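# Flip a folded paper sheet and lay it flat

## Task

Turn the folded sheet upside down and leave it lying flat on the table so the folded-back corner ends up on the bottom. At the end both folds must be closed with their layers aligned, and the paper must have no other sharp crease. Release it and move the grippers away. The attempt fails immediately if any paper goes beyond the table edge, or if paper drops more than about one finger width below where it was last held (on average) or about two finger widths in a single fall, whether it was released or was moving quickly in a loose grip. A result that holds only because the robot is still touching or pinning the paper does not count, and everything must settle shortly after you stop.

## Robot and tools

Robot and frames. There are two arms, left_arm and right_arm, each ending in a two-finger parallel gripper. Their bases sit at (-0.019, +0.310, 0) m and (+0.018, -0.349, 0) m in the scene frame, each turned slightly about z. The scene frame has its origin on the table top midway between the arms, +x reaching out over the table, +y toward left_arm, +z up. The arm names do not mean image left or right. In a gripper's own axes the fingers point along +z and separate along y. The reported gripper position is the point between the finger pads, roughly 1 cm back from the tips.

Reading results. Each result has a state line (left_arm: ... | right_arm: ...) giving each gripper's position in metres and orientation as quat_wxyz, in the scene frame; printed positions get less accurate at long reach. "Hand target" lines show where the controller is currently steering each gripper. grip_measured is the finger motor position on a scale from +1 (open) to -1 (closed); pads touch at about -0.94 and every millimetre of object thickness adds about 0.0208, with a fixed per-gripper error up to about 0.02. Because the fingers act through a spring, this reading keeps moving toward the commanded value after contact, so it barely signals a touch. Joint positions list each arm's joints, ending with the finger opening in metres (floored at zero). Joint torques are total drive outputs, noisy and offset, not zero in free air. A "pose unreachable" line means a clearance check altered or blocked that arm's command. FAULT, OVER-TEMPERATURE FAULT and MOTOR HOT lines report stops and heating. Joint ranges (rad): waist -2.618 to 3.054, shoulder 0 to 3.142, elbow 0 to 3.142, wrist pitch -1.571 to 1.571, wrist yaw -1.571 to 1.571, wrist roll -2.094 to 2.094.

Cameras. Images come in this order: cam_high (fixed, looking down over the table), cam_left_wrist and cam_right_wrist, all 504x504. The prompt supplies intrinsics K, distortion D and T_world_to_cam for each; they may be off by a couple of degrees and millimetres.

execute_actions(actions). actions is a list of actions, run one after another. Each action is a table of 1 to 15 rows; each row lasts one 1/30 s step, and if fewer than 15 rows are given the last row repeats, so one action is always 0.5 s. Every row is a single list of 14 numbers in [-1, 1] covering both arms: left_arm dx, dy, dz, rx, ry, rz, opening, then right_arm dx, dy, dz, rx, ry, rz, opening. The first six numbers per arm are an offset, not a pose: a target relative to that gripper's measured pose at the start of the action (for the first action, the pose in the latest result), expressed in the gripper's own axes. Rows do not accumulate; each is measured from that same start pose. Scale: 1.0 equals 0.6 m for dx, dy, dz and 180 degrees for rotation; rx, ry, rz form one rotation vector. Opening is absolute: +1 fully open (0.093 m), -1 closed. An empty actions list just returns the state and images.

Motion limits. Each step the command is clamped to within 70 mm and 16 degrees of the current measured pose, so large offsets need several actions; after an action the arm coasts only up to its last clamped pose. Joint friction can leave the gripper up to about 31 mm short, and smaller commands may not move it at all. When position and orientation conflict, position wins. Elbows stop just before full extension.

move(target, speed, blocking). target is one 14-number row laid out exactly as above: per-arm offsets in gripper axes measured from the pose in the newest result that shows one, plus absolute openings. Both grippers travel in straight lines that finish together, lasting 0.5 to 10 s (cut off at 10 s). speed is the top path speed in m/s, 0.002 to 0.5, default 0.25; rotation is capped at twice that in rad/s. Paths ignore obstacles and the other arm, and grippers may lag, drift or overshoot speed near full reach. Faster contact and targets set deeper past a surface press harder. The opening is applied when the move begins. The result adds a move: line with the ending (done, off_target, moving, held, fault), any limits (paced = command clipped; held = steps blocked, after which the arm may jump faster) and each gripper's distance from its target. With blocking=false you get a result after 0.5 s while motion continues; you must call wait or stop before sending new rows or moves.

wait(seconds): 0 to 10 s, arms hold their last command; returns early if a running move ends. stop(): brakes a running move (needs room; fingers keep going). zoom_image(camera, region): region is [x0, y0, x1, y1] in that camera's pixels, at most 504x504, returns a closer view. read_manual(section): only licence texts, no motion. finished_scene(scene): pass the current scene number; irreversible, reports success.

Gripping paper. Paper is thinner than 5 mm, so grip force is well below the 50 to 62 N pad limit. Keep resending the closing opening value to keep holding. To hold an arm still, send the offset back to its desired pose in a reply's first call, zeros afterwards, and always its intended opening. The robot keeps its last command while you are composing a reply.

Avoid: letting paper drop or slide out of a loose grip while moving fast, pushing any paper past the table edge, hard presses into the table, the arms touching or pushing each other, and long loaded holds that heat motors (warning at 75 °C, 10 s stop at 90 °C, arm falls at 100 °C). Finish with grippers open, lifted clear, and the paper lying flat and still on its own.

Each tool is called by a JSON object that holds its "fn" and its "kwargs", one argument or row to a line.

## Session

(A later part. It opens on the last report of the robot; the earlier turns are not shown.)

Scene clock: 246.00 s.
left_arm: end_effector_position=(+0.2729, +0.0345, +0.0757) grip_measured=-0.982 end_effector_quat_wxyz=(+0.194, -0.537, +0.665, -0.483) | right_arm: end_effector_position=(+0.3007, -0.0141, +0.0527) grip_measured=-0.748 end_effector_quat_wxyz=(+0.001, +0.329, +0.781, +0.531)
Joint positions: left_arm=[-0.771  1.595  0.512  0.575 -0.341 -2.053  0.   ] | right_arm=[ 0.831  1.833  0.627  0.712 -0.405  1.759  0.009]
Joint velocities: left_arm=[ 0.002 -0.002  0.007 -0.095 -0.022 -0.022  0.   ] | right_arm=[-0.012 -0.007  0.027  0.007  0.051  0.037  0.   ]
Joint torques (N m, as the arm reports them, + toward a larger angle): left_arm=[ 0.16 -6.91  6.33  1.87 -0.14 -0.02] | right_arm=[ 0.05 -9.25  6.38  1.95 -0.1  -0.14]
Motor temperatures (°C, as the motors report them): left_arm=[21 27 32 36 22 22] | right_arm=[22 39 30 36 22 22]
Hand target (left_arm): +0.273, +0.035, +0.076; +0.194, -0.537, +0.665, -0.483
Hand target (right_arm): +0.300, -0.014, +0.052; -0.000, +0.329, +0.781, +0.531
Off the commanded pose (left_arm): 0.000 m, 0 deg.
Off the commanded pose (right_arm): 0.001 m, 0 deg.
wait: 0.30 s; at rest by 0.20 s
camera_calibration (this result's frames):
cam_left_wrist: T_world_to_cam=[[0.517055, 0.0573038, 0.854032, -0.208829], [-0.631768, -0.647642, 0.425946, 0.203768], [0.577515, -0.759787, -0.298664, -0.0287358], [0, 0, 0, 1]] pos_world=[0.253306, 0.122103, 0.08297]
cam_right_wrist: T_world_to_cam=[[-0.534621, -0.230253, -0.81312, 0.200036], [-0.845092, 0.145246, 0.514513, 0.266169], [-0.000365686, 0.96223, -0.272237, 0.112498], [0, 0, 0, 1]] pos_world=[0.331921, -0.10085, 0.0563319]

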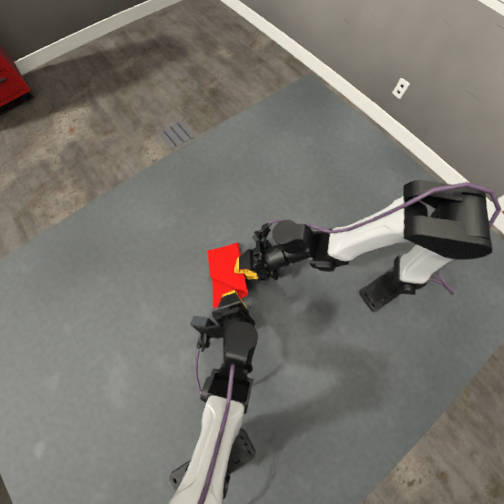

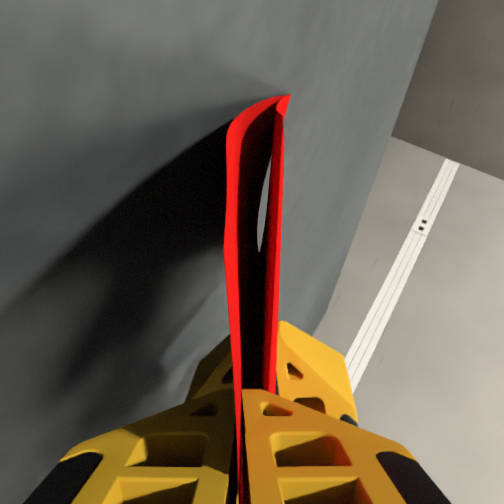

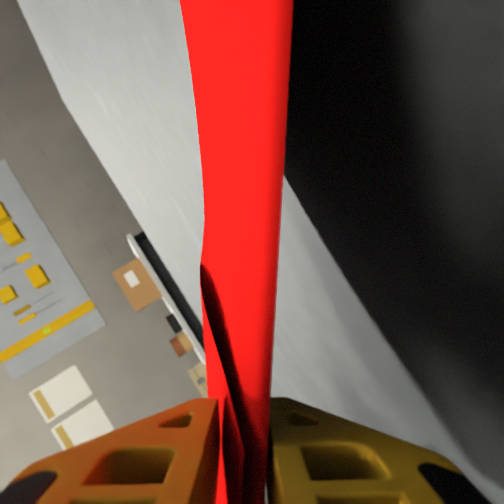

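Close right fully, then release left.

{"fn": "execute_actions", "kwargs": {
  "actions": [
    [[0,0,0,0,0,0,-1,0,0,0,0,0,0,-0.77],[0,0,0,0,0,0,-1,0,0,0,0,0,0,-0.79],[0,0,0,0,0,0,-1,0,0,0,0,0,0,-0.81],[0,0,0,0,0,0,-1,0,0,0,0,0,0,-0.83],[0,0,0,0,0,0,-1,0,0,0,0,0,0,-0.85],[0,0,0,0,0,0,-1,0,0,0,0,0,0,-0.87],[0,0,0,0,0,0,-1,0,0,0,0,0,0,-0.89],[0,0,0,0,0,0,-1,0,0,0,0,0,0,-0.91],[0,0,0,0,0,0,-1,0,0,0,0,0,0,-0.93],[0,0,0,0,0,0,-1,0,0,0,0,0,0,-0.95],[0,0,0,0,0,0,-1,0,0,0,0,0,0,-0.97],[0,0,0,0,0,0,-1,0,0,0,0,0,0,-1]],
    [[0,0,0,0,0,0,-0.97,0,0,0,0,0,0,-1],[0,0,0,0,0,0,-0.94,0,0,0,0,0,0,-1],[0,0,0,0,0,0,-0.92,0,0,0,0,0,0,-1],[0,0,0,0,0,0,-0.9,0,0,0,0,0,0,-1],[0,0,0,0,0,0,-0.87,0,0,0,0,0,0,-1],[0,0,0,0,0,0,-0.84,0,0,0,0,0,0,-1],[0,0,0,0,0,0,-0.81,0,0,0,0,0,0,-1],[0,0,0,0,0,0,-0.78,0,0,0,0,0,0,-1],[0,0,0,0,0,0,-0.75,0,0,0,0,0,0,-1],[0,0,0,0,0,0,-0.72,0,0,0,0,0,0,-1],[0,0,0,0,0,0,-0.7,0,0,0,0,0,0,-1]]
  ]
}}

Scene clock: 252.27 s.
left_arm: end_effector_position=(+0.2729, +0.0345, +0.0757) grip_measured=-0.702 end_effector_quat_wxyz=(+0.194, -0.537, +0.665, -0.483) | right_arm: end_effector_position=(+0.3007, -0.0141, +0.0527) grip_measured=-0.988 end_effector_quat_wxyz=(+0.001, +0.329, +0.781, +0.531)
Joint positions: left_arm=[-0.771  1.595  0.512  0.575 -0.341 -2.053  0.011] | right_arm=[ 0.831  1.833  0.627  0.712 -0.405  1.759  0.   ]
Joint velocities: left_arm=[-0.012  0.002 -0.007 -0.051 -0.037  0.037  0.   ] | right_arm=[ 0.002 -0.007 -0.002 -0.051 -0.022  0.022  0.   ]
Joint torques (N m, as the arm reports them, + toward a larger angle): left_arm=[ 0.19 -6.84  6.27  1.86 -0.13 -0.02] | right_arm=[ 0.06 -9.25  6.39  1.97 -0.08 -0.14]
Motor temperatures (°C, as the motors report them): left_arm=[21 27 32 36 22 22] | right_arm=[22 39 30 37 22 22]
Hand target (left_arm): +0.273, +0.035, +0.076; +0.194, -0.537, +0.665, -0.483
Hand target (right_arm): +0.301, -0.014, +0.053; +0.001, +0.329, +0.781, +0.531
Off the commanded pose (left_arm): 0.000 m, 0 deg.
Off the commanded pose (right_arm): 0.000 m, 0 deg.
camera_calibration (this result's frames):
cam_left_wrist: T_world_to_cam=[[0.517055, 0.0573038, 0.854032, -0.208829], [-0.631768, -0.647642, 0.425946, 0.203768], [0.577515, -0.759787, -0.298664, -0.0287358], [0, 0, 0, 1]] pos_world=[0.253306, 0.122103, 0.08297]
cam_right_wrist: T_world_to_cam=[[-0.534621, -0.230253, -0.81312, 0.200036], [-0.845092, 0.145246, 0.514513, 0.266169], [-0.000365686, 0.96223, -0.272237, 0.112498], [0, 0, 0, 1]] pos_world=[0.331921, -0.10085, 0.0563319]

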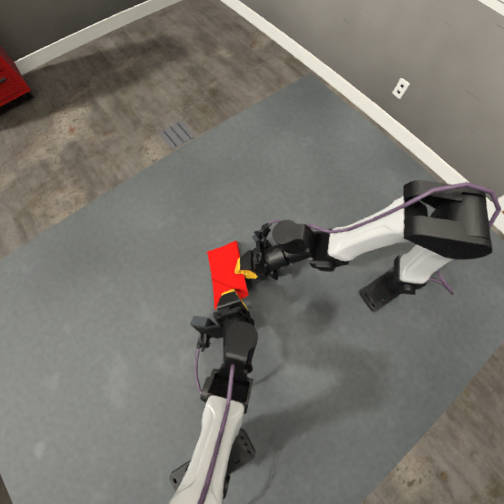

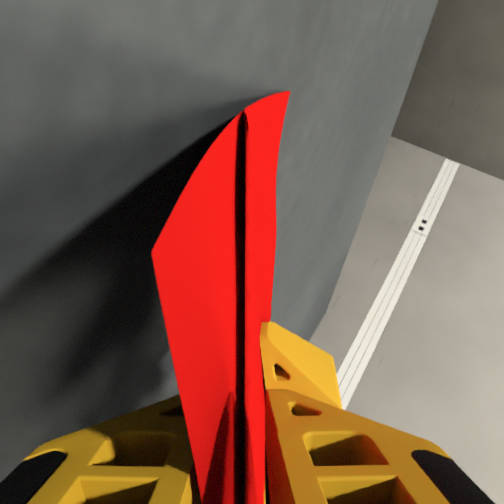

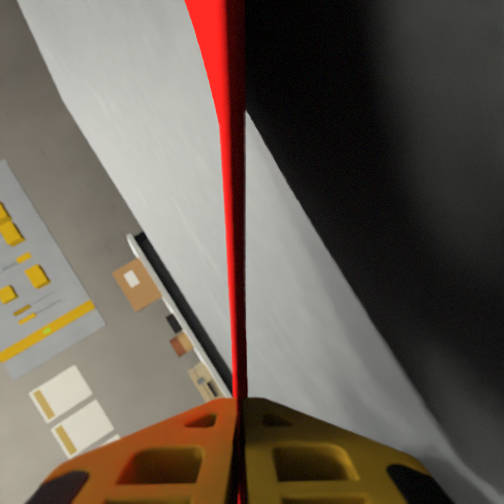

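{"fn": "move", "kwargs": {
  "target": [-0.02,0.01,-0.15,0,0,0.05,-0.45, 0,0,0,0,0,0,-1],
  "speed": 0.1
}}

Scene clock: 256.07 s.
left_arm: end_effector_position=(+0.2092, +0.0806, +0.1117) grip_measured=-0.452 end_effector_quat_wxyz=(+0.226, -0.487, +0.701, -0.470) | right_arm: end_effector_position=(+0.3007, -0.0141, +0.0527) grip_measured=-0.988 end_effector_quat_wxyz=(+0.001, +0.329, +0.781, +0.531)
Joint positions: left_arm=[-0.882  1.096  0.347  0.224 -0.434 -1.968  0.023] | right_arm=[ 0.831  1.833  0.627  0.712 -0.405  1.759  0.   ]
Joint velocities: left_arm=[ 0.002 -0.002 -0.012  0.051  0.022 -0.022 -0.   ] | right_arm=[ 0.002 -0.007  0.002  0.007  0.066 -0.007  0.   ]
Joint torques (N m, as the arm reports them, + toward a larger angle): left_arm=[-0.99 -4.95  6.38  1.68 -0.28  0.04] | right_arm=[ 0.06 -9.24  6.4   1.97 -0.08 -0.14]
Motor temperatures (°C, as the motors report them): left_arm=[21 27 32 36 22 22] | right_arm=[22 39 30 37 22 22]
Hand target (left_arm): +0.205, +0.084, +0.110; +0.231, -0.483, +0.704, -0.467
Hand target (right_arm): +0.301, -0.014, +0.053; +0.001, +0.329, +0.781, +0.531
Off the commanded pose (left_arm): 0.007 m, 1 deg.
Off the commanded pose (right_arm): 0.000 m, 0 deg.
move: done
camera_calibration (this result's frames):
cam_left_wrist: T_world_to_cam=[[0.460425, -0.068359, 0.885063, -0.19076], [-0.700274, -0.640712, 0.314809, 0.204282], [0.54555, -0.764732, -0.34287, 0.0658422], [0, 0, 0, 1]] pos_world=[0.194964, 0.168197, 0.1271]
cam_right_wrist: T_world_to_cam=[[-0.534621, -0.230253, -0.81312, 0.200036], [-0.845092, 0.145246, 0.514513, 0.266169], [-0.000365686, 0.96223, -0.272237, 0.112498], [0, 0, 0, 1]] pos_world=[0.331921, -0.10085, 0.0563319]

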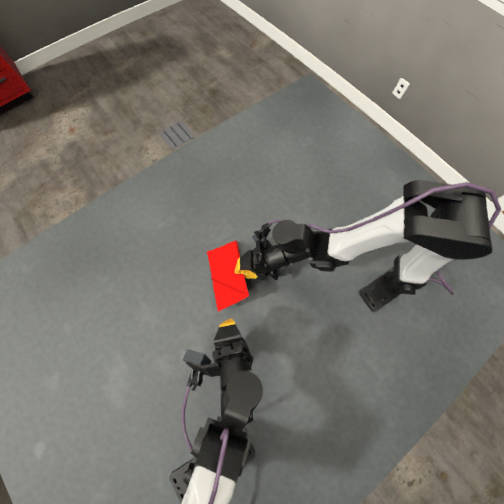

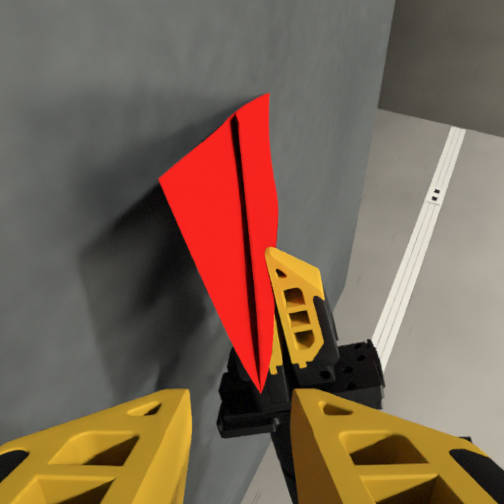

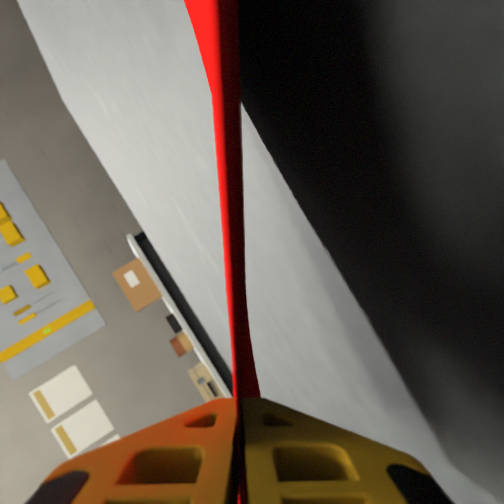

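{"fn": "move", "kwargs": {
  "target": [-0.12,0,-0.04,0,0,0,-0.45, -0.004,0.16,-0.10,0,0,-0.25,-1],
  "speed": 0.15
}}

Scene clock: 264.50 s.
left_arm: end_effector_position=(+0.2251, +0.1518, +0.1168) grip_measured=-0.452 end_effector_quat_wxyz=(+0.228, -0.487, +0.697, -0.474) | right_arm: end_effector_position=(+0.3249, -0.0456, +0.1403) grip_measured=-0.988 end_effector_quat_wxyz=(+0.189, +0.016, +0.854, +0.484)
Joint positions: left_arm=[-0.513  0.791  0.246  0.077 -0.112 -1.789  0.023] | right_arm=[ 0.697  1.554  0.817  0.176 -0.523  0.913  0.   ]
Joint velocities: left_arm=[-0.002 -0.017 -0.007  0.022 -0.022  0.051  0.001] | right_arm=[-0.007  0.007  0.002 -0.051 -0.007  0.037  0.   ]
Joint torques (N m, as the arm reports them, + toward a larger angle): left_arm=[ 1.33 -2.94  6.71  1.85 -0.03  0.03] | right_arm=[-0.6  -9.6  10.66  1.83 -0.26 -0.24]
Motor temperatures (°C, as the motors report them): left_arm=[21 26 32 36 22 22] | right_arm=[22 39 30 37 22 22]
Hand target (left_arm): +0.222, +0.156, +0.112; +0.226, -0.487, +0.701, -0.469
Hand target (right_arm): +0.330, -0.045, +0.157; +0.204, +0.006, +0.846, +0.492
Off the commanded pose (left_arm): 0.007 m, 1 deg.
Off the commanded pose (right_arm): 0.018 m, 2 deg.
move: off_target (right_arm)
camera_calibration (this result's frames):
cam_left_wrist: T_world_to_cam=[[0.455847, -0.0608117, 0.887978, -0.19824], [-0.699439, -0.641465, 0.31513, 0.25928], [0.550444, -0.764738, -0.334944, 0.111272], [0, 0, 0, 1]] pos_world=[0.210469, 0.239358, 0.131596]
cam_right_wrist: T_world_to_cam=[[0.131597, -0.547782, -0.826206, 0.0478569], [-0.989497, -0.122873, -0.0761402, 0.363699], [-0.0598103, 0.827549, -0.558199, 0.219984], [0, 0, 0, 1]] pos_world=[0.366739, -0.111143, 0.190026]

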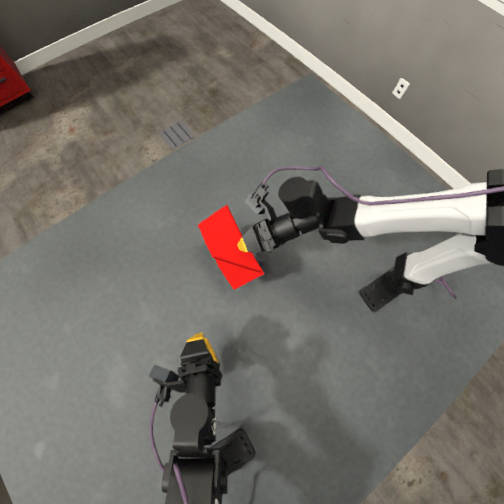

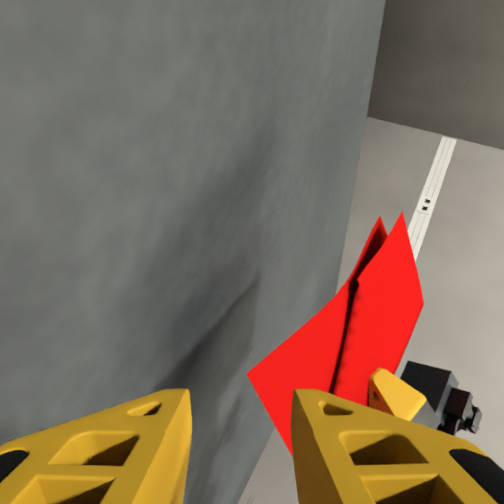

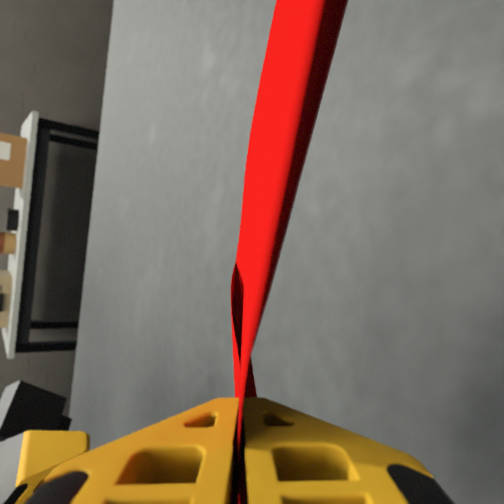

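{"fn": "move", "kwargs": {
  "target": [0,0,0,0,0,0,-0.45, 0,0,0,0,0,-0.893,-1],
  "speed": 0.4
}}

Scene clock: 271.43 s.
left_arm: end_effector_position=(+0.2250, +0.1516, +0.1167) grip_measured=-0.452 end_effector_quat_wxyz=(+0.227, -0.487, +0.698, -0.474) | right_arm: end_effector_position=(+0.3247, -0.0457, +0.1400) grip_measured=-0.989 end_effector_quat_wxyz=(-0.509, +0.839, -0.163, +0.102)
Joint positions: left_arm=[-0.513  0.791  0.246  0.077 -0.11  -1.788  0.023] | right_arm=[ 0.697  1.554  0.817  0.174 -0.523 -1.881  0.   ]
Joint velocities: left_arm=[-0.012 -0.022  0.002  0.022  0.066  0.007 -0.001] | right_arm=[ 0.007  0.007 -0.022 -0.037  0.007 -0.022  0.   ]
Joint torques (N m, as the arm reports them, + toward a larger angle): left_arm=[ 0.16 -1.27  8.2   1.95 -0.08  0.  ] | right_arm=[ 0.05 -8.07  8.31  1.85 -0.19 -0.09]
Motor temperatures (°C, as the motors report them): left_arm=[21 25 32 37 22 22] | right_arm=[22 39 31 37 22 22]
Hand target (left_arm): +0.225, +0.152, +0.117; +0.228, -0.487, +0.697, -0.474
Hand target (right_arm): +0.325, -0.046, +0.140; -0.509, +0.840, -0.158, +0.105
Off the commanded pose (left_arm): 0.000 m, 0 deg.
Off the commanded pose (right_arm): 0.000 m, 1 deg.
move: done
camera_calibration (this result's frames):
cam_left_wrist: T_world_to_cam=[[0.45601, -0.0617944, 0.887827, -0.197977], [-0.700226, -0.640639, 0.315064, 0.259186], [0.549307, -0.765351, -0.335408, 0.111609], [0, 0, 0, 1]] pos_world=[0.21046, 0.239231, 0.131544]
cam_right_wrist: T_world_to_cam=[[0.177962, 0.402762, 0.897838, -0.165417], [0.709465, -0.684776, 0.16656, -0.24785], [0.681901, 0.607343, -0.40761, -0.0521077], [0, 0, 0, 1]] pos_world=[0.240811, -0.0714504, 0.16856]

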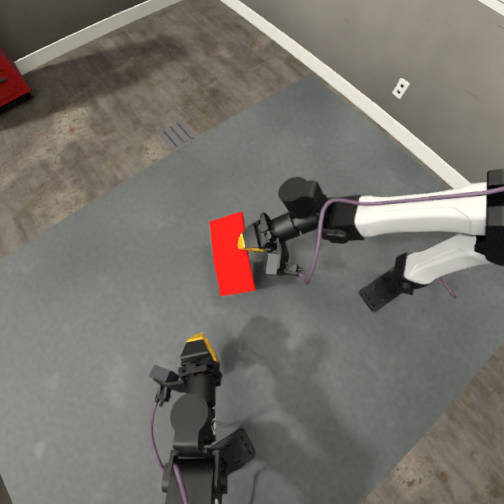

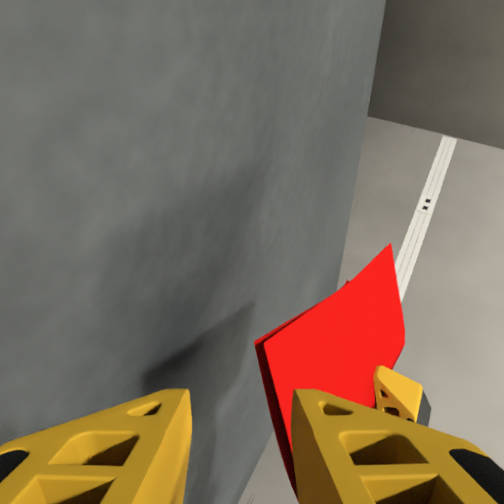

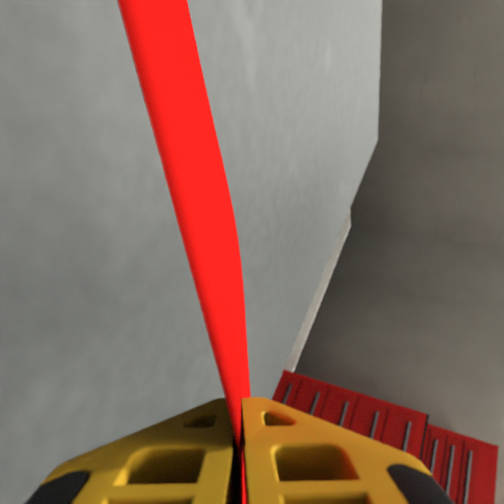

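{"fn": "move", "kwargs": {
  "target": [0,0,0,0,0,0,-0.45, 0,0.178,0.055,0,0,0,-1],
  "speed": 0.07
}}

Scene clock: 282.90 s.
left_arm: end_effector_position=(+0.2250, +0.1516, +0.1167) grip_measured=-0.452 end_effector_quat_wxyz=(+0.227, -0.487, +0.698, -0.474) | right_arm: end_effector_position=(+0.3215, -0.0582, +0.0392) grip_measured=-0.989 end_effector_quat_wxyz=(-0.512, +0.837, -0.161, +0.107)
Joint positions: left_arm=[-0.513  0.791  0.246  0.077 -0.11  -1.788  0.023] | right_arm=[ 0.668  1.845  0.598  0.69  -0.545 -1.898  0.   ]
Joint velocities: left_arm=[-0.002  0.002 -0.007 -0.037  0.007 -0.022 -0.001] | right_arm=[-0.012 -0.012 -0.017 -0.051  0.007  0.066  0.   ]
Joint torques (N m, as the arm reports them, + toward a larger angle): left_arm=[ 0.25 -1.32  8.09  1.97 -0.05 -0.01] | right_arm=[-0.6  -7.87  4.12  1.98 -0.32 -0.1 ]
Motor temperatures (°C, as the motors report them): left_arm=[21 24 33 37 22 22] | right_arm=[22 39 31 37 22 22]
Hand target (left_arm): +0.225, +0.152, +0.117; +0.227, -0.487, +0.698, -0.474
Hand target (right_arm): +0.317, -0.063, +0.031; -0.509, +0.839, -0.163, +0.101
Off the commanded pose (left_arm): 0.000 m, 0 deg.
Off the commanded pose (right_arm): 0.012 m, 1 deg.
move: off_target (right_arm)
camera_calibration (this result's frames):
cam_left_wrist: T_world_to_cam=[[0.45601, -0.0617944, 0.887827, -0.197977], [-0.700226, -0.640639, 0.315064, 0.259186], [0.549307, -0.765351, -0.335408, 0.111609], [0, 0, 0, 1]] pos_world=[0.21046, 0.239231, 0.131544]
cam_right_wrist: T_world_to_cam=[[0.1681, 0.396123, 0.902679, -0.0667334], [0.705707, -0.687714, 0.170371, -0.236455], [0.688273, 0.608388, -0.395151, -0.0859647], [0, 0, 0, 1]] pos_world=[0.237253, -0.083879, 0.0665549]

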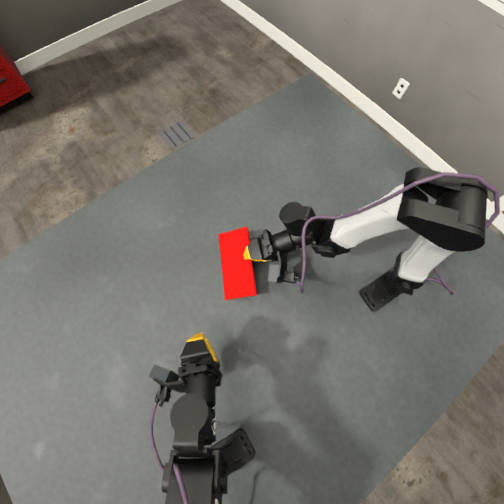

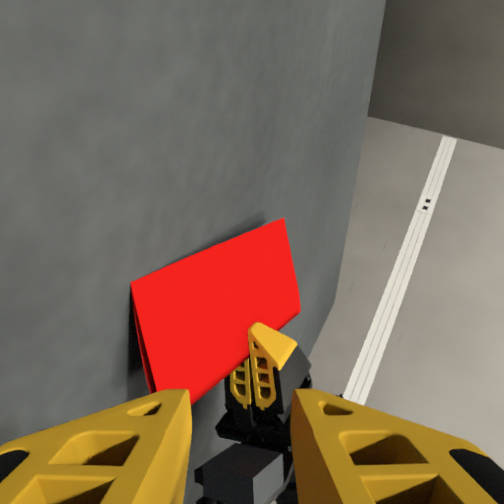

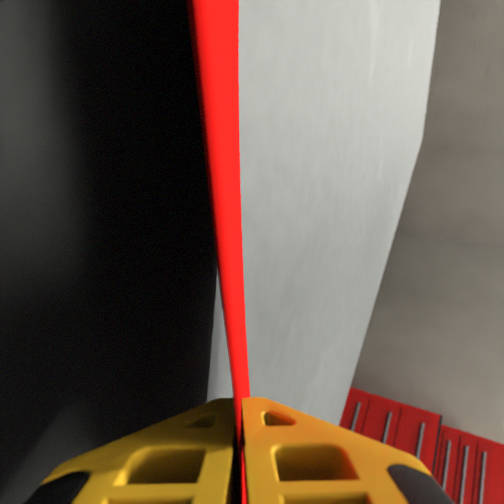

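{"fn": "move", "kwargs": {
  "target": [0,0,0,0,0,0,-0.45, 0,0.057,-0.008,0,0,0,-1],
  "speed": 0.04
}}

Scene clock: 286.60 s.
left_arm: end_effector_position=(+0.2250, +0.1516, +0.1167) grip_measured=-0.452 end_effector_quat_wxyz=(+0.227, -0.487, +0.698, -0.474) | right_arm: end_effector_position=(+0.3192, -0.0710, +0.0186) grip_measured=-0.989 end_effector_quat_wxyz=(-0.514, +0.835, -0.162, +0.111)
Joint positions: left_arm=[-0.513  0.791  0.246  0.077 -0.11  -1.788  0.023] | right_arm=[ 0.636  1.92   0.544  0.818 -0.568 -1.915  0.   ]
Joint velocities: left_arm=[-0.007  0.007  0.012  0.037 -0.081 -0.022 -0.   ] | right_arm=[-0.007 -0.022  0.007  0.066 -0.022  0.007  0.   ]
Joint torques (N m, as the arm reports them, + toward a larger angle): left_arm=[ 0.19 -1.28  8.14  1.94 -0.07 -0.02] | right_arm=[-0.58 -7.76  3.23  1.93 -0.33 -0.11]
Motor temperatures (°C, as the motors report them): left_arm=[21 24 33 37 22 22] | right_arm=[22 39 30 38 22 22]
Hand target (left_arm): +0.225, +0.152, +0.117; +0.227, -0.487, +0.698, -0.474
Hand target (right_arm): +0.314, -0.076, +0.011; -0.512, +0.837, -0.162, +0.106
Off the commanded pose (left_arm): 0.000 m, 0 deg.
Off the commanded pose (right_arm): 0.011 m, 1 deg.
move: off_target (right_arm)
camera_calibration (this result's frames):
cam_left_wrist: T_world_to_cam=[[0.45601, -0.0617944, 0.887827, -0.197977], [-0.700226, -0.640639, 0.315064, 0.259186], [0.549307, -0.765351, -0.335408, 0.111609], [0, 0, 0, 1]] pos_world=[0.21046, 0.239231, 0.131544]
cam_right_wrist: T_world_to_cam=[[0.163636, 0.391173, 0.905653, -0.0416213], [0.700933, -0.692104, 0.17229, -0.238952], [0.694202, 0.606609, -0.387439, -0.0868828], [0, 0, 0, 1]] pos_world=[0.234614, -0.0963944, 0.0452016]

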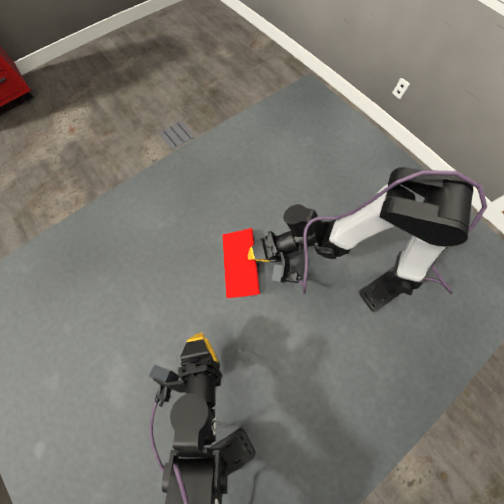

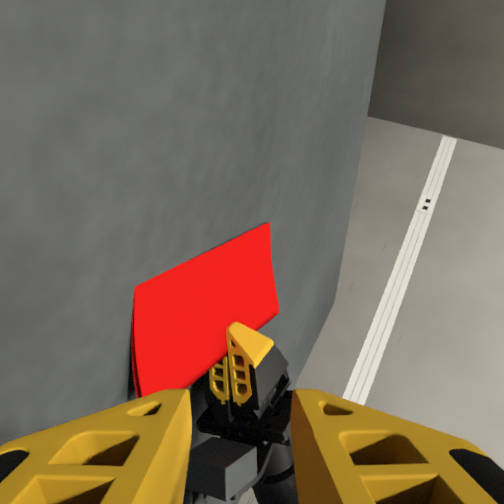

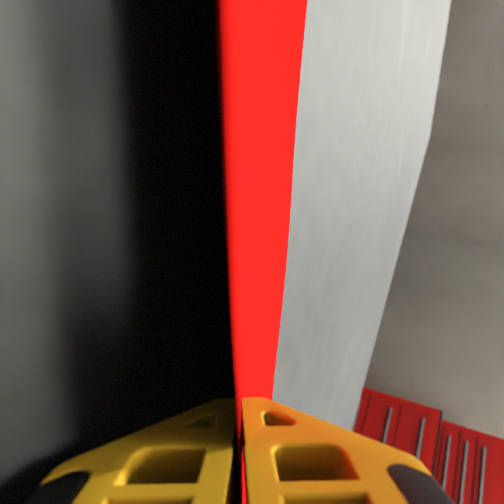

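{"fn": "zoom_image", "kwargs": {
  "camera": "cam_left_wrist",
  "region": [110, 210, 310, 430]
}}

Region (110, 210, 310, 430) of cam_left_wrist's 504x504 image, scaled by 2.291, with more detail than that image has; it fills the left 458 columns of this view, and the rest is white.

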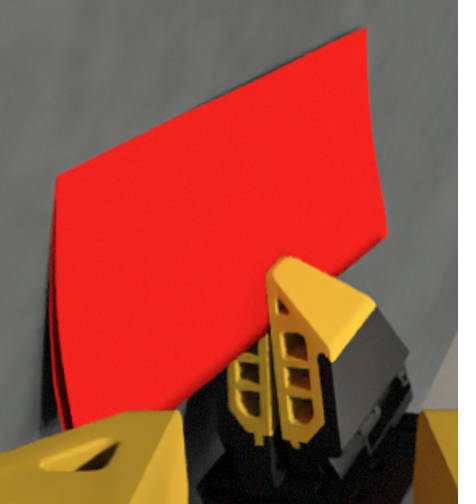

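{"fn": "move", "kwargs": {
  "target": [0,0,0,0,0,0,-0.45, 0,0.026,-0.003,0,0,0,-1],
  "speed": 0.03
}}

Scene clock: 295.30 s.
left_arm: end_effector_position=(+0.2250, +0.1516, +0.1167) grip_measured=-0.452 end_effector_quat_wxyz=(+0.227, -0.487, +0.698, -0.474) | right_arm: end_effector_position=(+0.3232, -0.0724, +0.0150) grip_measured=-0.989 end_effector_quat_wxyz=(-0.519, +0.831, -0.160, +0.117)
Joint positions: left_arm=[-0.513  0.791  0.246  0.077 -0.11  -1.788  0.023] | right_arm=[ 0.626  1.954  0.544  0.867 -0.573 -1.918  0.   ]
Joint velocities: left_arm=[-0.007  0.002 -0.007 -0.051  0.022 -0.007 -0.   ] | right_arm=[-0.002  0.012  0.012 -0.007 -0.022 -0.051  0.   ]
Joint torques (N m, as the arm reports them, + toward a larger angle): left_arm=[ 0.18 -1.26  8.11  1.94 -0.06 -0.01] | right_arm=[-0.53 -7.86  2.65  1.99 -0.33 -0.13]
Motor temperatures (°C, as the motors report them): left_arm=[21 24 34 38 22 22] | right_arm=[22 38 30 38 22 22]
Hand target (left_arm): +0.225, +0.152, +0.117; +0.227, -0.487, +0.698, -0.474
Hand target (right_arm): +0.316, -0.079, +0.006; -0.514, +0.835, -0.162, +0.110
Off the commanded pose (left_arm): 0.000 m, 0 deg.
Off the commanded pose (right_arm): 0.014 m, 1 deg.
move: off_target (right_arm)
camera_calibration (this result's frames):
cam_left_wrist: T_world_to_cam=[[0.45601, -0.0617944, 0.887827, -0.197977], [-0.700226, -0.640639, 0.315064, 0.259186], [0.549307, -0.765351, -0.335408, 0.111609], [0, 0, 0, 1]] pos_world=[0.21046, 0.239231, 0.131544]
cam_right_wrist: T_world_to_cam=[[0.151688, 0.38289, 0.911255, -0.035301], [0.695468, -0.69645, 0.176866, -0.240699], [0.702364, 0.60692, -0.371931, -0.0930403], [0, 0, 0, 1]] pos_world=[0.238102, -0.0976508, 0.0401353]

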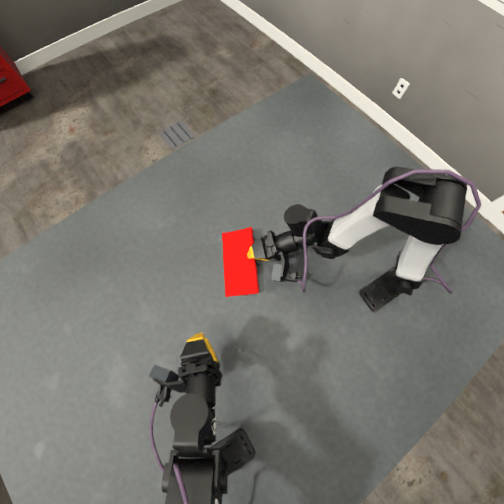

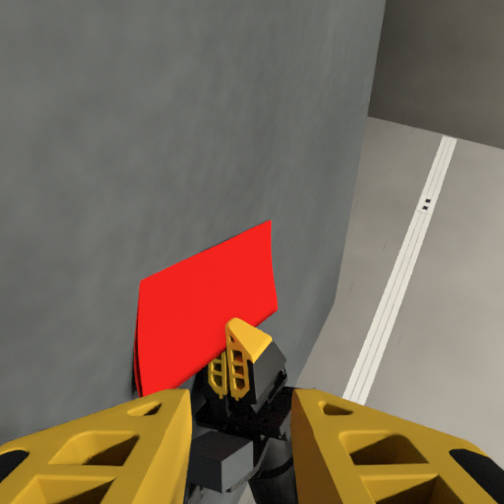

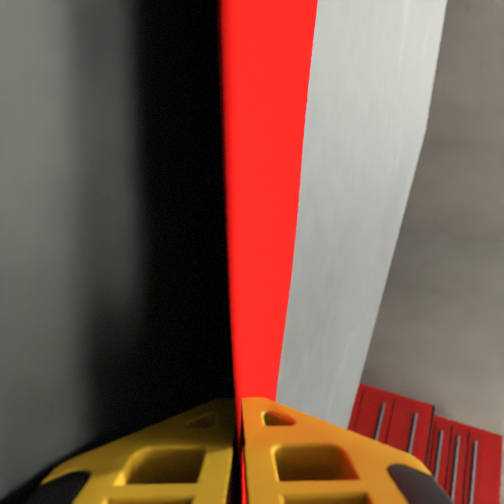

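{"fn": "execute_actions", "kwargs": {
  "actions": [
    [[0,0,0,0,0,0,-0.45,0,0,0,0,0,0,-0.97],[0,0,0,0,0,0,-0.45,0,0,0,0,0,0,-0.95],[0,0,0,0,0,0,-0.45,0,0,0,0,0,0,-0.93],[0,0,0,0,0,0,-0.45,0,0,0,0,0,0,-0.92],[0,0,0,0,0,0,-0.45,0,0,0,0,0,0,-0.91],[0,0,0,0,0,0,-0.45,0,0,0,0,0,0,-0.9],[0,0,0,0,0,0,-0.45,0,0,0,0,0,0,-0.89],[0,0,0,0,0,0,-0.45,0,0,0,0,0,0,-0.88],[0,0,0,0,0,0,-0.45,0,0,0,0,0,0,-0.86],[0,0,0,0,0,0,-0.45,0,0,0,0,0,0,-0.84],[0,0,0,0,0,0,-0.45,0,0,0,0,0,0,-0.82],[0,0,0,0,0,0,-0.45,0,0,0,0,0,0,-0.8],[0,0,0,0,0,0,-0.45,0,0,0,0,0,0,-0.78]]
  ]
}}

Scene clock: 303.23 s.
left_arm: end_effector_position=(+0.2250, +0.1516, +0.1167) grip_measured=-0.452 end_effector_quat_wxyz=(+0.227, -0.487, +0.698, -0.474) | right_arm: end_effector_position=(+0.3236, -0.0717, +0.0166) grip_measured=-0.783 end_effector_quat_wxyz=(-0.522, +0.830, -0.158, +0.119)
Joint positions: left_arm=[-0.513  0.791  0.246  0.077 -0.11  -1.788  0.023] | right_arm=[ 0.626  1.954  0.544  0.875 -0.575 -1.919  0.008]
Joint velocities: left_arm=[ 0.007 -0.007  0.007  0.007 -0.051  0.037  0.001] | right_arm=[-0.002 -0.017 -0.012  0.066  0.022  0.022  0.   ]
Joint torques (N m, as the arm reports them, + toward a larger angle): left_arm=[ 0.17 -1.29  8.11  1.93 -0.07 -0.02] | right_arm=[ 0.08 -9.16  4.97  1.76 -0.19 -0.05]
Motor temperatures (°C, as the motors report them): left_arm=[21 23 34 38 22 22] | right_arm=[22 38 29 39 22 22]
Hand target (left_arm): +0.225, +0.152, +0.117; +0.227, -0.487, +0.698, -0.474
Hand target (right_arm): +0.323, -0.072, +0.015; -0.519, +0.831, -0.160, +0.118
Off the commanded pose (left_arm): 0.000 m, 0 deg.
Off the commanded pose (right_arm): 0.002 m, 0 deg.
camera_calibration (this result's frames):
cam_left_wrist: T_world_to_cam=[[0.45601, -0.0617944, 0.887827, -0.197977], [-0.700226, -0.640639, 0.315064, 0.259186], [0.549307, -0.765351, -0.335408, 0.111609], [0, 0, 0, 1]] pos_world=[0.21046, 0.239231, 0.131544]
cam_right_wrist: T_world_to_cam=[[0.144705, 0.378706, 0.914135, -0.0351676], [0.696002, -0.695625, 0.178007, -0.240937], [0.703307, 0.610481, -0.364241, -0.0933038], [0, 0, 0, 1]] pos_world=[0.238403, -0.0973234, 0.0410513]

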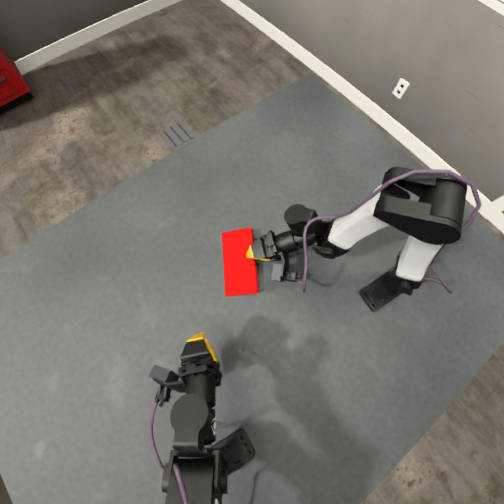

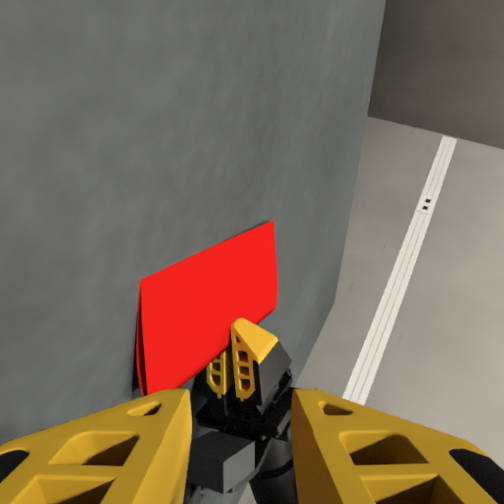

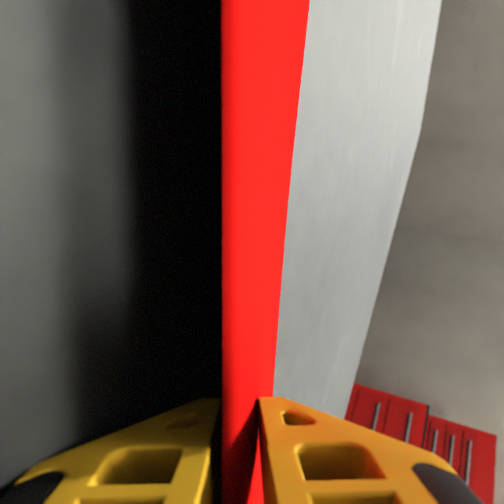

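{"fn": "move", "kwargs": {
  "target": [0,0,0,0,0,0,-0.45, 0,0.027,-0.07,0,0,0,-0.76],
  "speed": 0.04
}}

Scene clock: 307.97 s.
left_arm: end_effector_position=(+0.2250, +0.1516, +0.1167) grip_measured=-0.452 end_effector_quat_wxyz=(+0.227, -0.487, +0.698, -0.474) | right_arm: end_effector_position=(+0.3122, -0.1078, +0.0201) grip_measured=-0.762 end_effector_quat_wxyz=(-0.524, +0.828, -0.160, +0.122)
Joint positions: left_arm=[-0.513  0.791  0.246  0.077 -0.11  -1.788  0.023] | right_arm=[ 0.527  1.875  0.436  0.878 -0.656 -1.975  0.009]
Joint velocities: left_arm=[-0.007  0.002 -0.002  0.051 -0.007 -0.037 -0.001] | right_arm=[ 0.007 -0.007 -0.012  0.037  0.022 -0.037 -0.   ]
Joint torques (N m, as the arm reports them, + toward a larger angle): left_arm=[ 0.19 -1.27  8.09  1.94 -0.06 -0.03] | right_arm=[-0.55 -9.67  2.73  1.74 -0.33 -0.11]
Motor temperatures (°C, as the motors report them): left_arm=[21 23 34 38 22 22] | right_arm=[22 38 29 39 22 22]
Hand target (left_arm): +0.225, +0.152, +0.117; +0.227, -0.487, +0.698, -0.474
Hand target (right_arm): +0.306, -0.112, +0.020; -0.523, +0.829, -0.158, +0.119
Off the commanded pose (left_arm): 0.000 m, 0 deg.
Off the commanded pose (right_arm): 0.008 m, 1 deg.
move: done
camera_calibration (this result's frames):
cam_left_wrist: T_world_to_cam=[[0.45601, -0.0617944, 0.887827, -0.197977], [-0.700226, -0.640639, 0.315064, 0.259186], [0.549307, -0.765351, -0.335408, 0.111609], [0, 0, 0, 1]] pos_world=[0.21046, 0.239231, 0.131544]
cam_right_wrist: T_world_to_cam=[[0.143151, 0.373082, 0.916688, -0.0232478], [0.690409, -0.70128, 0.177599, -0.257594], [0.709114, 0.607467, -0.357968, -0.0641932], [0, 0, 0, 1]] pos_world=[0.226694, -0.132977, 0.0440803]

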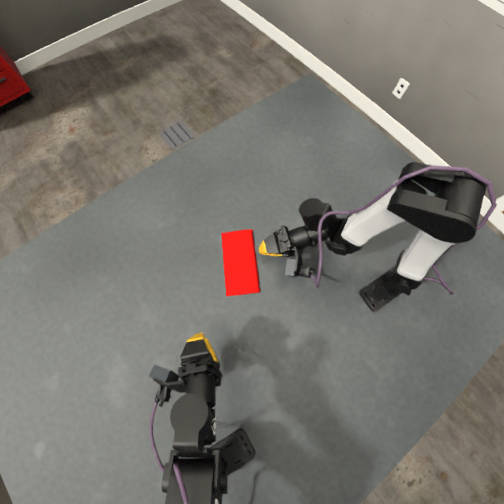

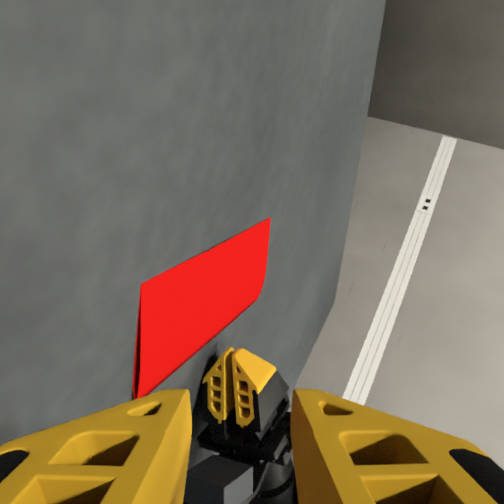

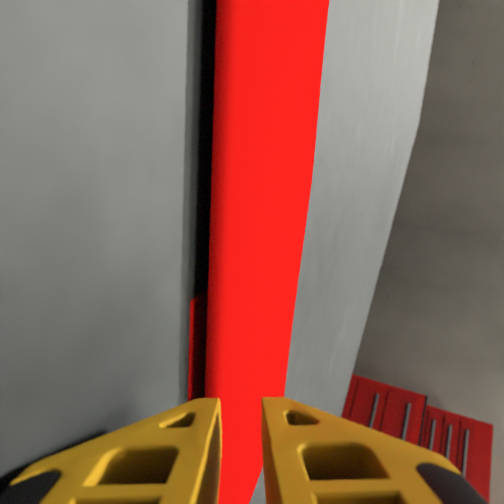

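{"fn": "move", "kwargs": {
  "target": [-0.1,-0.05,-0.05,0,0,0,-0.45, 0,-0.12,-0.15,0,0,0.15,-0.76],
  "speed": 0.25
}}

{"fn": "zoom_image", "kwargs": {
  "camera": "cam_high",
  "region": [190, 210, 290, 310]
}}

Scene clock: 313.00 s.
left_arm: end_effector_position=(+0.2411, +0.2157, +0.1373) grip_measured=-0.452 end_effector_quat_wxyz=(+0.221, -0.493, +0.701, -0.466) | right_arm: end_effector_position=(+0.2825, -0.1531, +0.1112) grip_measured=-0.762 end_effector_quat_wxyz=(-0.531, +0.771, -0.351, -0.008)
Joint positions: left_arm=[-0.031  0.699  0.336 -0.153  0.316 -1.568  0.023] | right_arm=[ 0.386  1.265  0.456  0.156 -0.772 -1.618  0.009]
Joint velocities: left_arm=[-0.007 -0.007  0.002 -0.007  0.022  0.007  0.   ] | right_arm=[-0.002  0.012  0.012 -0.007 -0.066 -0.095 -0.001]
Joint torques (N m, as the arm reports them, + toward a larger angle): left_arm=[ 1.33 -1.84  9.84  1.78  0.15  0.03] | right_arm=[-0.63 -5.28 10.15  1.55 -0.43  0.  ]
Motor temperatures (°C, as the motors report them): left_arm=[21 23 35 38 22 22] | right_arm=[22 39 28 38 22 22]
Hand target (left_arm): +0.242, +0.217, +0.147; +0.227, -0.487, +0.699, -0.472
Hand target (right_arm): +0.288, -0.153, +0.123; -0.540, +0.766, -0.349, -0.004
Off the commanded pose (left_arm): 0.011 m, 1 deg.
Off the commanded pose (right_arm): 0.014 m, 1 deg.
move: off_target (left_arm, right_arm)
camera_calibration (this result's frames):
cam_left_wrist: T_world_to_cam=[[0.476915, -0.063609, 0.876645, -0.222753], [-0.690651, -0.644019, 0.329, 0.30148], [0.543649, -0.76236, -0.351074, 0.161579], [0, 0, 0, 1]] pos_world=[0.226609, 0.303171, 0.152814]
cam_right_wrist: T_world_to_cam=[[0.554004, 0.159069, 0.817176, -0.223429], [0.531505, -0.823077, -0.200116, -0.216814], [0.640766, 0.545198, -0.540535, 0.0470179], [0, 0, 0, 1]] pos_world=[0.208891, -0.168548, 0.164608]

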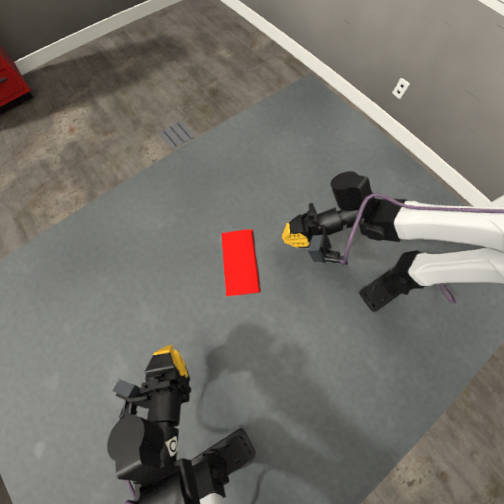

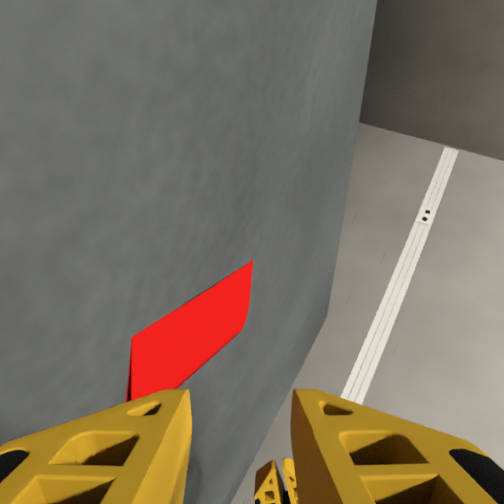

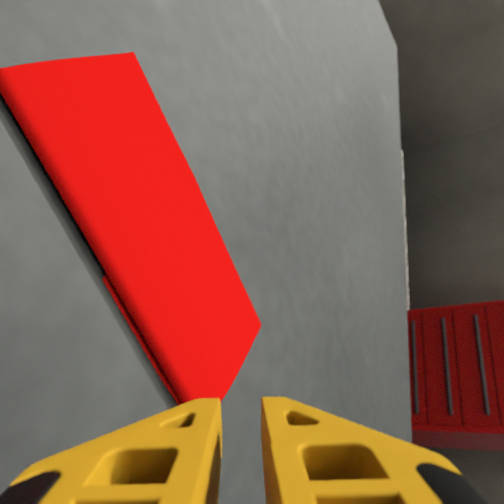

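Region (190, 210, 290, 310) of cam_high's 504x504 image, scaled by 5.040, with more detail than that image has.

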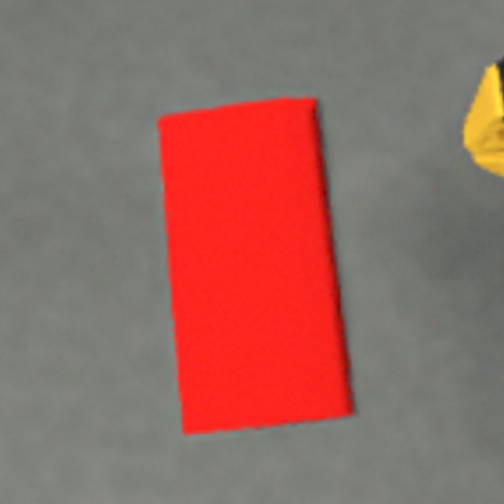

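{"fn": "move", "kwargs": {
  "target": [0,0,0,0,0,0,-0.45, 0.05,-0.12,-0.12,0,-0.1,0.1,-0.76],
  "speed": 0.3
}}

{"fn": "finished_scene", "kwargs": {
  "scene": 1
}}

Scene clock: 322.03 s.
left_arm: end_effector_position=(+0.2410, +0.2156, +0.1373) grip_measured=-0.452 end_effector_quat_wxyz=(+0.220, -0.493, +0.701, -0.466) | right_arm: end_effector_position=(+0.3145, -0.2142, +0.1885) grip_measured=-0.762 end_effector_quat_wxyz=(-0.576, +0.691, -0.383, -0.209)
Joint positions: left_arm=[-0.031  0.699  0.336 -0.153  0.316 -1.568  0.023] | right_arm=[ 0.017  1.55   1.008 -0.795 -1.312 -2.046  0.009]
Joint velocities: left_arm=[-0.017  0.007 -0.002 -0.051  0.007 -0.022  0.001] | right_arm=[ 0.007  0.007  0.012 -0.11   0.007 -0.022 -0.   ]
Joint torques (N m, as the arm reports them, + toward a larger angle): left_arm=[ 0.18 -0.83  8.36  1.92  0.04 -0.02] | right_arm=[-0.3  -5.81  9.72  0.53 -0.78 -0.15]
Motor temperatures (°C, as the motors report them): left_arm=[21 23 36 38 22 22] | right_arm=[22 37 30 38 22 22]
Hand target (left_arm): +0.241, +0.216, +0.137; +0.221, -0.493, +0.701, -0.466
Hand target (right_arm): +0.319, -0.216, +0.192; -0.579, +0.690, -0.381, -0.210
Off the commanded pose (left_arm): 0.000 m, 0 deg.
Off the commanded pose (right_arm): 0.004 m, 1 deg.
move: done
camera_calibration (this result's frames):
cam_left_wrist: T_world_to_cam=[[0.476767, -0.0639426, 0.876701, -0.222652], [-0.691229, -0.643411, 0.328976, 0.301374], [0.543044, -0.762846, -0.350956, 0.161761], [0, 0, 0, 1]] pos_world=[0.226628, 0.303069, 0.152826]
cam_right_wrist: T_world_to_cam=[[0.77701, 0.0148074, 0.629314, -0.36017], [0.486571, -0.648404, -0.585509, -0.144432], [0.39938, 0.761152, -0.511021, 0.218218], [0, 0, 0, 1]] pos_world=[0.26298, -0.254414, 0.253608]

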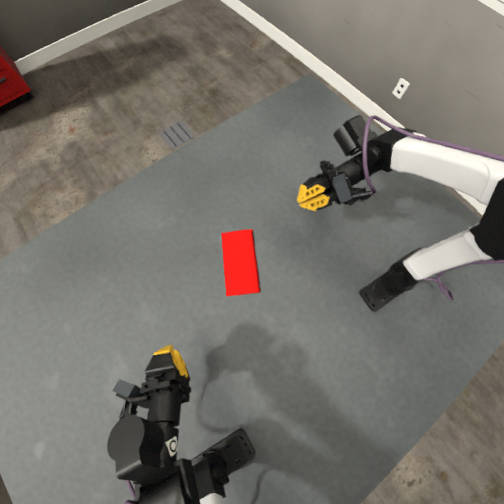

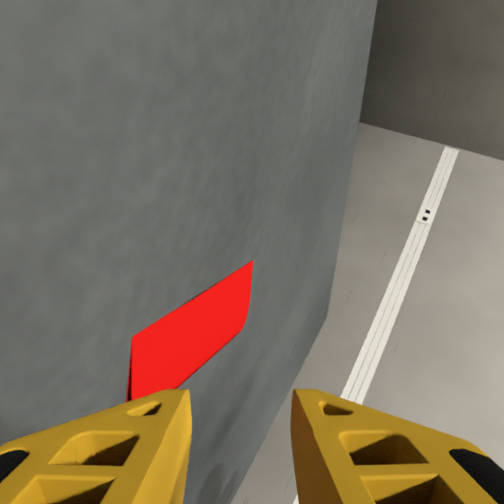

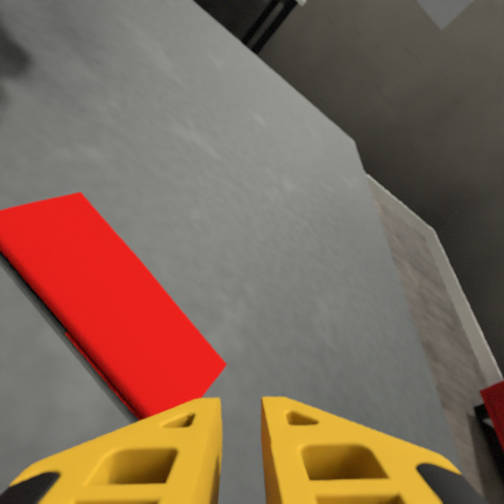

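The scene is finished: the task was done.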